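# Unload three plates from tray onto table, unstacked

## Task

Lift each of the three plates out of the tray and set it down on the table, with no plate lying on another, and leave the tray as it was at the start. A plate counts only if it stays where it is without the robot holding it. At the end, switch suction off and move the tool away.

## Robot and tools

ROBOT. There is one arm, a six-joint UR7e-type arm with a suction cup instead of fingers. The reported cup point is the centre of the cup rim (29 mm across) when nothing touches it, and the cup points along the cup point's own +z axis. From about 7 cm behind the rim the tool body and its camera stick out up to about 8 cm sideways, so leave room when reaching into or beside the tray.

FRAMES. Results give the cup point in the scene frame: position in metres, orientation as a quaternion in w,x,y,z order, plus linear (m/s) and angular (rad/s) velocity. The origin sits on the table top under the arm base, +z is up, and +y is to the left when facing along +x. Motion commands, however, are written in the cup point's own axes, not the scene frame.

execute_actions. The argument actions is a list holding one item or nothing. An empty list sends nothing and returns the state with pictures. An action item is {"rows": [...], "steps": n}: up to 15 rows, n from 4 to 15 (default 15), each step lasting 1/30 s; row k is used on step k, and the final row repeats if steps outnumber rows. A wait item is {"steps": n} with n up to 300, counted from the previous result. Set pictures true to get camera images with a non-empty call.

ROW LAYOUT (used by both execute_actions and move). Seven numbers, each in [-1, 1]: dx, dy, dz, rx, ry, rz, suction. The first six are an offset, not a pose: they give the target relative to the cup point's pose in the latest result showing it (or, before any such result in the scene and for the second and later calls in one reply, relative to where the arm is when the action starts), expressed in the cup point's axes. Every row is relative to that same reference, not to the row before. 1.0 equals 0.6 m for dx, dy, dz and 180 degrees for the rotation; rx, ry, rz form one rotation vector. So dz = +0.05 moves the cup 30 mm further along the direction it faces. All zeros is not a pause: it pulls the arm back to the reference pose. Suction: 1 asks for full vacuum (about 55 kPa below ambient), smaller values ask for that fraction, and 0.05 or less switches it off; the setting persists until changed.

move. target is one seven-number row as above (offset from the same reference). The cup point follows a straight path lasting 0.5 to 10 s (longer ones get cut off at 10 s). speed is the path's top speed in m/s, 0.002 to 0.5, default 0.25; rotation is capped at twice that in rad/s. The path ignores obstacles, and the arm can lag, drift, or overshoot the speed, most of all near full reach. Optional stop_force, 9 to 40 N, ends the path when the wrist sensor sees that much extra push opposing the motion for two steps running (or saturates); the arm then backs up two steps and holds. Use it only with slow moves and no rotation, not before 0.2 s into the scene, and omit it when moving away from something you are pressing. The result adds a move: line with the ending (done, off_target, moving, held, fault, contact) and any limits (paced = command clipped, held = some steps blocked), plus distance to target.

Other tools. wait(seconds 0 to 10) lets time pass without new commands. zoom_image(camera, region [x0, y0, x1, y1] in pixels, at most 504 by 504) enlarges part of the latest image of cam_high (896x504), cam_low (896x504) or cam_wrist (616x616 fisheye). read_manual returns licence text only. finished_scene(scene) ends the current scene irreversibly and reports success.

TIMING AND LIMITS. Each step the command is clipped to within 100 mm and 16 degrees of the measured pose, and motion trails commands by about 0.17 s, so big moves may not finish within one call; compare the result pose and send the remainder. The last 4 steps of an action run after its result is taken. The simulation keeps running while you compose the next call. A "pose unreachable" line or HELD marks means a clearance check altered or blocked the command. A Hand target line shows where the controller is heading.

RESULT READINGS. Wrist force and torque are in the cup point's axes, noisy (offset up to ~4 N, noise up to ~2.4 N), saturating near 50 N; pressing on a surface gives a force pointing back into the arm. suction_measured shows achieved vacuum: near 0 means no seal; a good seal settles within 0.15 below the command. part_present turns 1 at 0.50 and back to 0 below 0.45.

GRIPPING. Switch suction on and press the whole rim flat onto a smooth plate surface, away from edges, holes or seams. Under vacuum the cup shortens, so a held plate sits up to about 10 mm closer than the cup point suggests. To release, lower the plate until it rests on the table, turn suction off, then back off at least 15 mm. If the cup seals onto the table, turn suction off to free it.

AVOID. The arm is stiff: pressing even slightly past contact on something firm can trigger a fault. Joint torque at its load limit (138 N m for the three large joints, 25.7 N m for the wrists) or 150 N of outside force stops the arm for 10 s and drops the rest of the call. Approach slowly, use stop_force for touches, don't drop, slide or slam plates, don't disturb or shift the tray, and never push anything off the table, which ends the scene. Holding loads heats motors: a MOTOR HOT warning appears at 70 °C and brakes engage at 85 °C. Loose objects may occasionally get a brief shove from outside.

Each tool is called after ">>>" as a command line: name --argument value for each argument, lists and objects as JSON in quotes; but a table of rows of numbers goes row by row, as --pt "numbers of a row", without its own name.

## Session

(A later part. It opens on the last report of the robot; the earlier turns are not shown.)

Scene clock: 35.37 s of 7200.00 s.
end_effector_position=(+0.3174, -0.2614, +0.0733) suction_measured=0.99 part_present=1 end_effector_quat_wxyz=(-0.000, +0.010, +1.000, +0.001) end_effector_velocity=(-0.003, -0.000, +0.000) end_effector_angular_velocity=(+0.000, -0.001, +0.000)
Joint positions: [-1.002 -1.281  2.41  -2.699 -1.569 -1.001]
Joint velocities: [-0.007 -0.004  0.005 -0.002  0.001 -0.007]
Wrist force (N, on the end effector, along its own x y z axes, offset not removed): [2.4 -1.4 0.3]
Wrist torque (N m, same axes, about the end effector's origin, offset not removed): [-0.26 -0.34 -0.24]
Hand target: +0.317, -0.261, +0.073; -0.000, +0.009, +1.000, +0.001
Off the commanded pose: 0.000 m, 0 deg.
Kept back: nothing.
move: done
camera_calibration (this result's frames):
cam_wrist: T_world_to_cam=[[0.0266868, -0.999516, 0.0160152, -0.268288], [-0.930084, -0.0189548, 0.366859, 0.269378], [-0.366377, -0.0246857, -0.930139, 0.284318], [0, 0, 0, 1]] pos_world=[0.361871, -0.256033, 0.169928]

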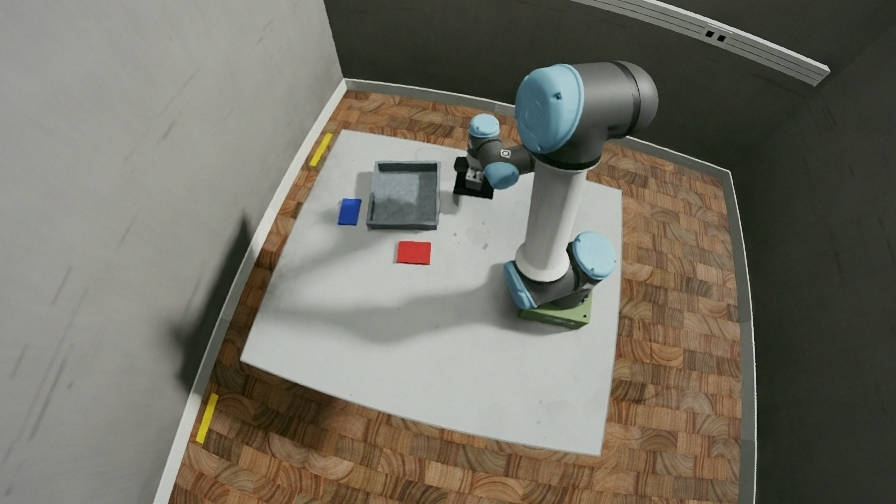

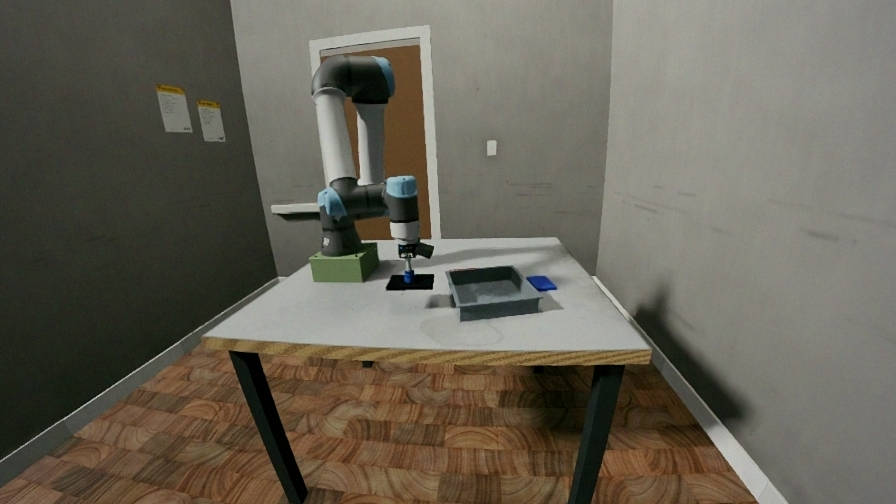

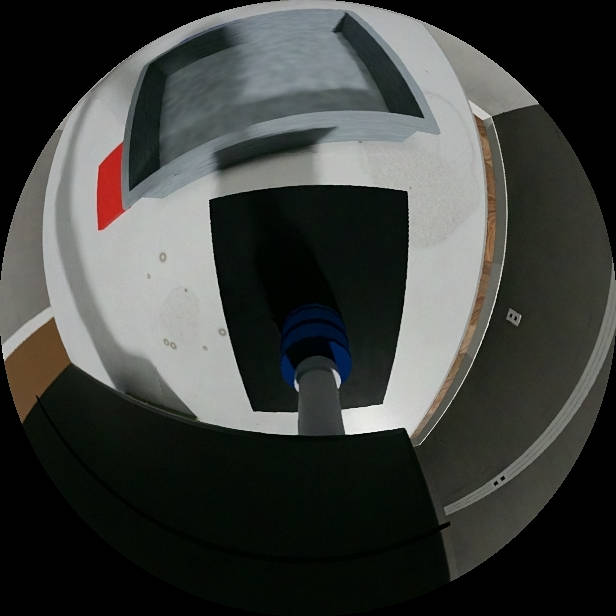

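>>> move --target '[0,0,0.1172,0,0,0,1]' --speed 0.15

>>> move --target '[0,0,0.015,0,0,0,1]' --speed 0.005 --stop_force 9

Scene clock: 36.63 s of 7200.00 s.
end_effector_position=(+0.3172, -0.2613, +0.0031) suction_measured=0.99 part_present=1 end_effector_quat_wxyz=(-0.000, +0.010, +1.000, +0.001) end_effector_velocity=(-0.000, -0.000, -0.002) end_effector_angular_velocity=(-0.000, +0.000, -0.002)
Joint positions: [-1.002 -1.044  2.421 -2.947 -1.569 -1.001]
Joint velocities: [-0.001  0.008  0.    -0.008 -0.     0.001]
Wrist force (N, on the end effector, along its own x y z axes, offset not removed): [2.6 -1.1 0.6]
Wrist torque (N m, same axes, about the end effector's origin, offset not removed): [-0.15 -0.45 -0.24]
Hand target: +0.317, -0.261, +0.003; -0.000, +0.010, +1.000, +0.001
Off the commanded pose: 0.000 m, 0 deg.
Kept back: nothing.
move: done
camera_calibration (this result's frames):
cam_wrist: T_world_to_cam=[[0.0266828, -0.999517, 0.0159259, -0.266993], [-0.93006, -0.0189823, 0.366918, 0.294932], [-0.366439, -0.0246025, -0.930117, 0.219043], [0, 0, 0, 1]] pos_world=[0.361695, -0.255877, 0.0997719]

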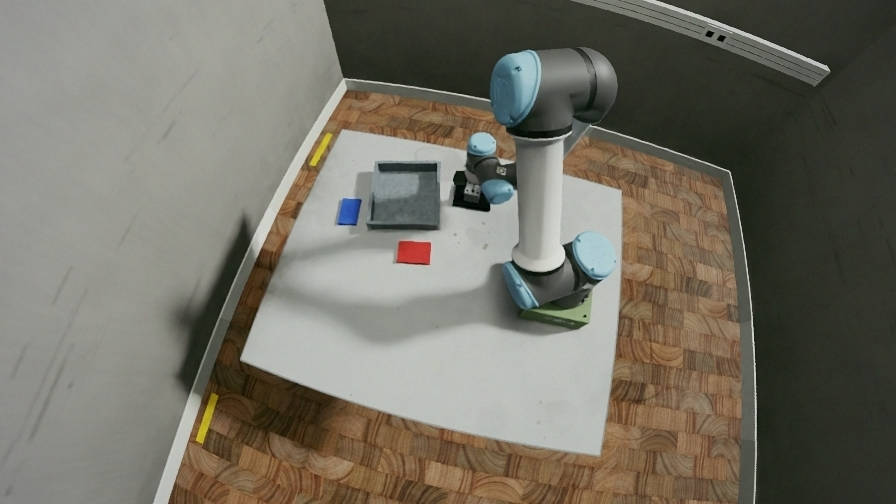

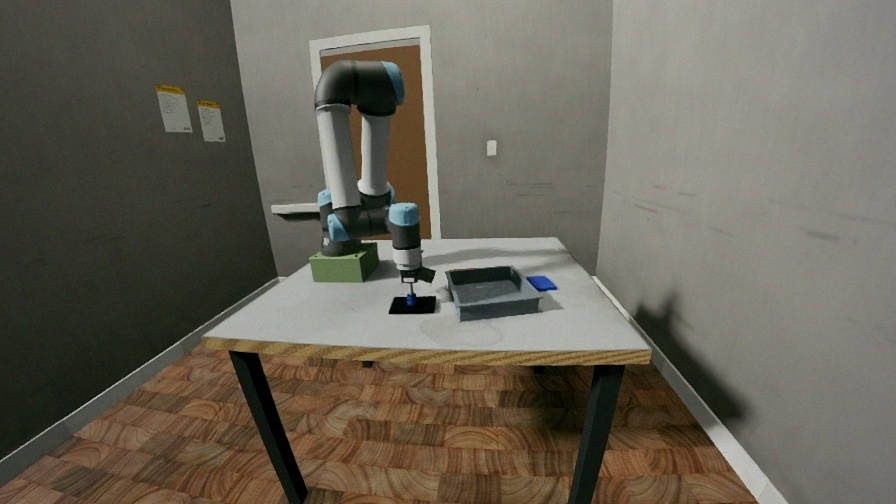

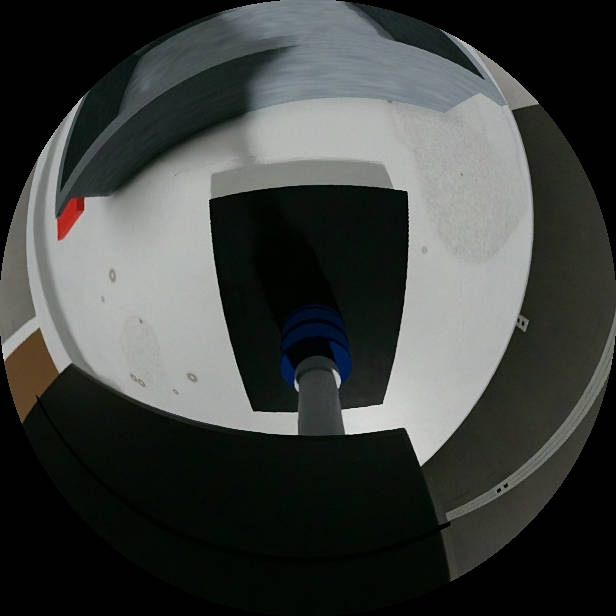

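Scene clock: 37.73 s of 7200.00 s.
end_effector_position=(+0.3172, -0.2613, -0.0005) suction_measured=0.99 part_present=1 end_effector_quat_wxyz=(-0.000, +0.010, +1.000, +0.001) end_effector_velocity=(-0.000, -0.000, +0.001) end_effector_angular_velocity=(+0.001, +0.001, -0.001)
Joint positions: [-1.002 -1.032  2.421 -2.959 -1.569 -1.001]
Joint velocities: [-0.001 -0.004 -0.001  0.007 -0.     0.   ]
Wrist force (N, on the end effector, along its own x y z axes, offset not removed): [5.0 3.2 -19.8]
Wrist torque (N m, same axes, about the end effector's origin, offset not removed): [-0.08 -0.30 -0.21]
Hand target: +0.317, -0.261, -0.000; -0.000, +0.010, +1.000, +0.001
Off the commanded pose: 0.005 m, 0 deg.
Kept back: nothing.
move: contact
camera_calibration (this result's frames):
cam_wrist: T_world_to_cam=[[0.0266839, -0.999517, 0.0159604, -0.266956], [-0.930064, -0.0189709, 0.366909, 0.296259], [-0.366428, -0.0246348, -0.93012, 0.215704], [0, 0, 0, 1]] pos_world=[0.361703, -0.255893, 0.0961916]

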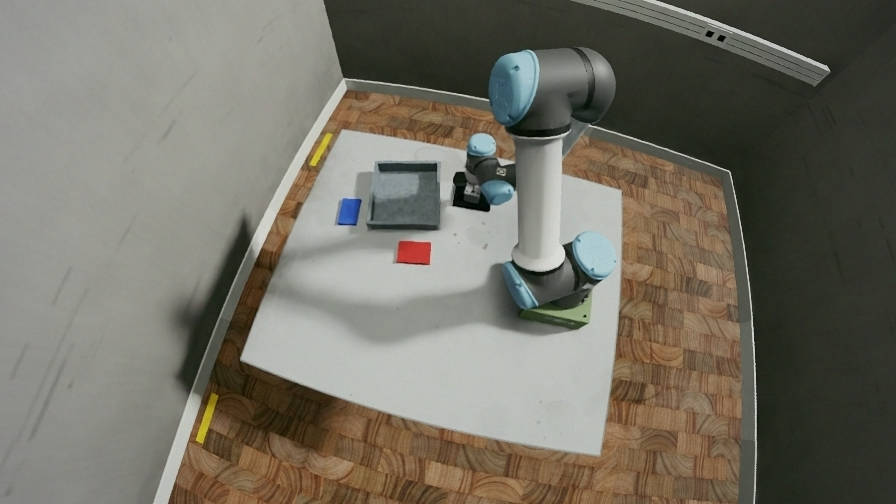

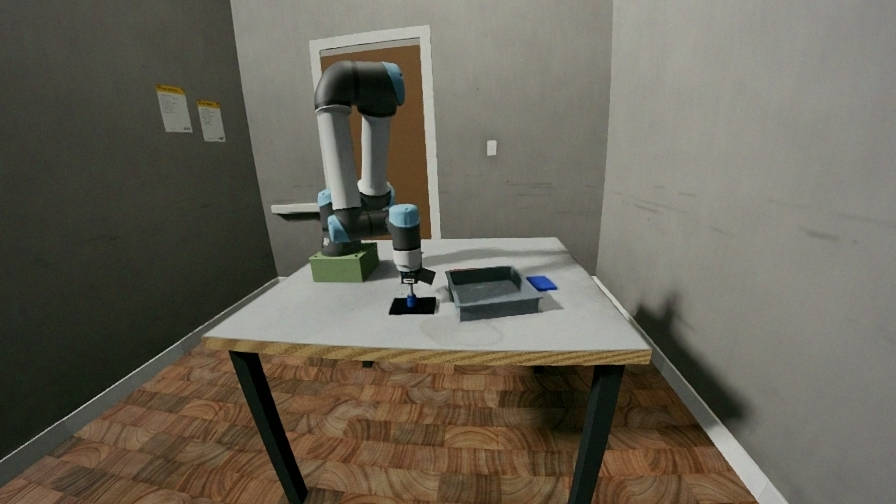

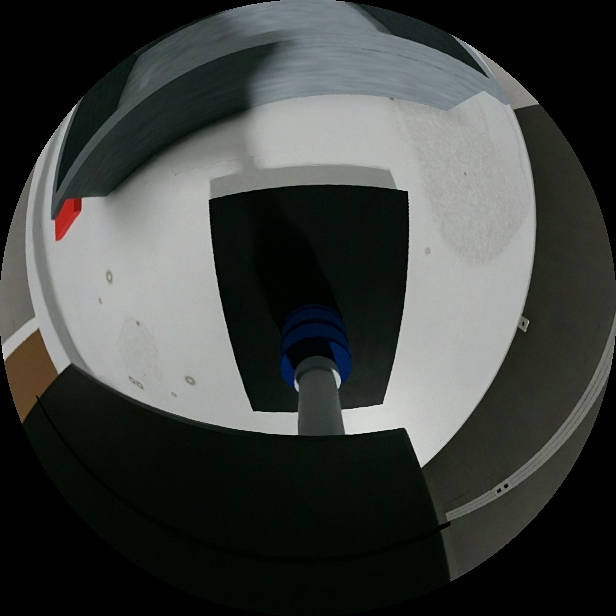

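>>> move --target '[0,0,-0.28,0,0,0,-1]' --speed 0.35

Scene clock: 39.20 s of 7200.00 s.
end_effector_position=(+0.3176, -0.2616, +0.1675) suction_measured=0.00 part_present=0 end_effector_quat_wxyz=(-0.000, +0.010, +1.000, +0.001) end_effector_velocity=(-0.001, +0.000, +0.002) end_effector_angular_velocity=(+0.002, +0.003, -0.000)
Joint positions: [-1.002 -1.541  2.329 -2.358 -1.569 -1.001]
Joint velocities: [-0.001 -0.005 -0.003  0.011 -0.002 -0.   ]
Wrist force (N, on the end effector, along its own x y z axes, offset not removed): [3.6 0.3 2.0]
Wrist torque (N m, same axes, about the end effector's origin, offset not removed): [-0.01 -0.53 -0.29]
Hand target: +0.318, -0.262, +0.168; -0.000, +0.010, +1.000, +0.001
Off the commanded pose: 0.000 m, 0 deg.
Kept back: nothing.
move: done
camera_calibration (this result's frames):
cam_wrist: T_world_to_cam=[[0.026681, -0.999512, 0.0162362, -0.270007], [-0.930127, -0.0188712, 0.366754, 0.235053], [-0.366268, -0.0248871, -0.930176, 0.371952], [0, 0, 0, 1]] pos_world=[0.362067, -0.256182, 0.264158]

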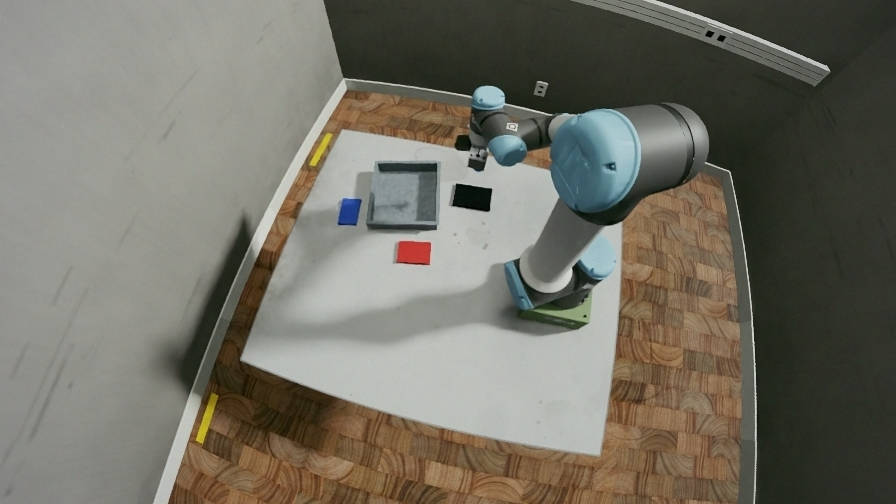

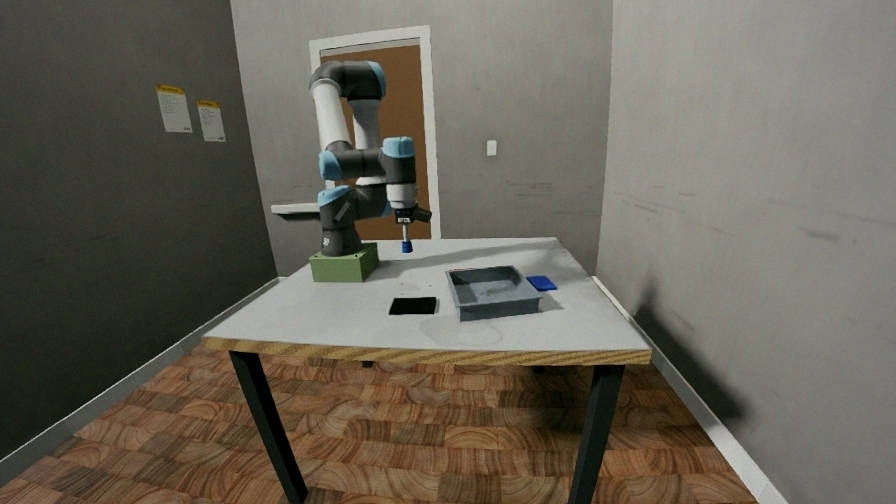

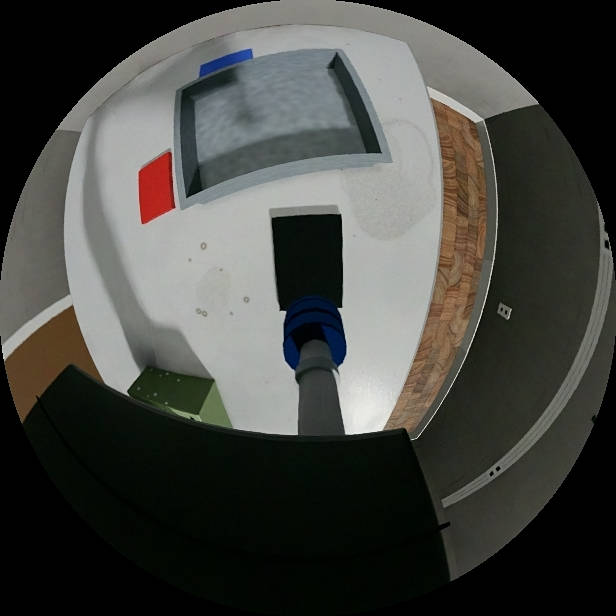

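>>> finished_scene --scene 2

The scene is finished: the task was done.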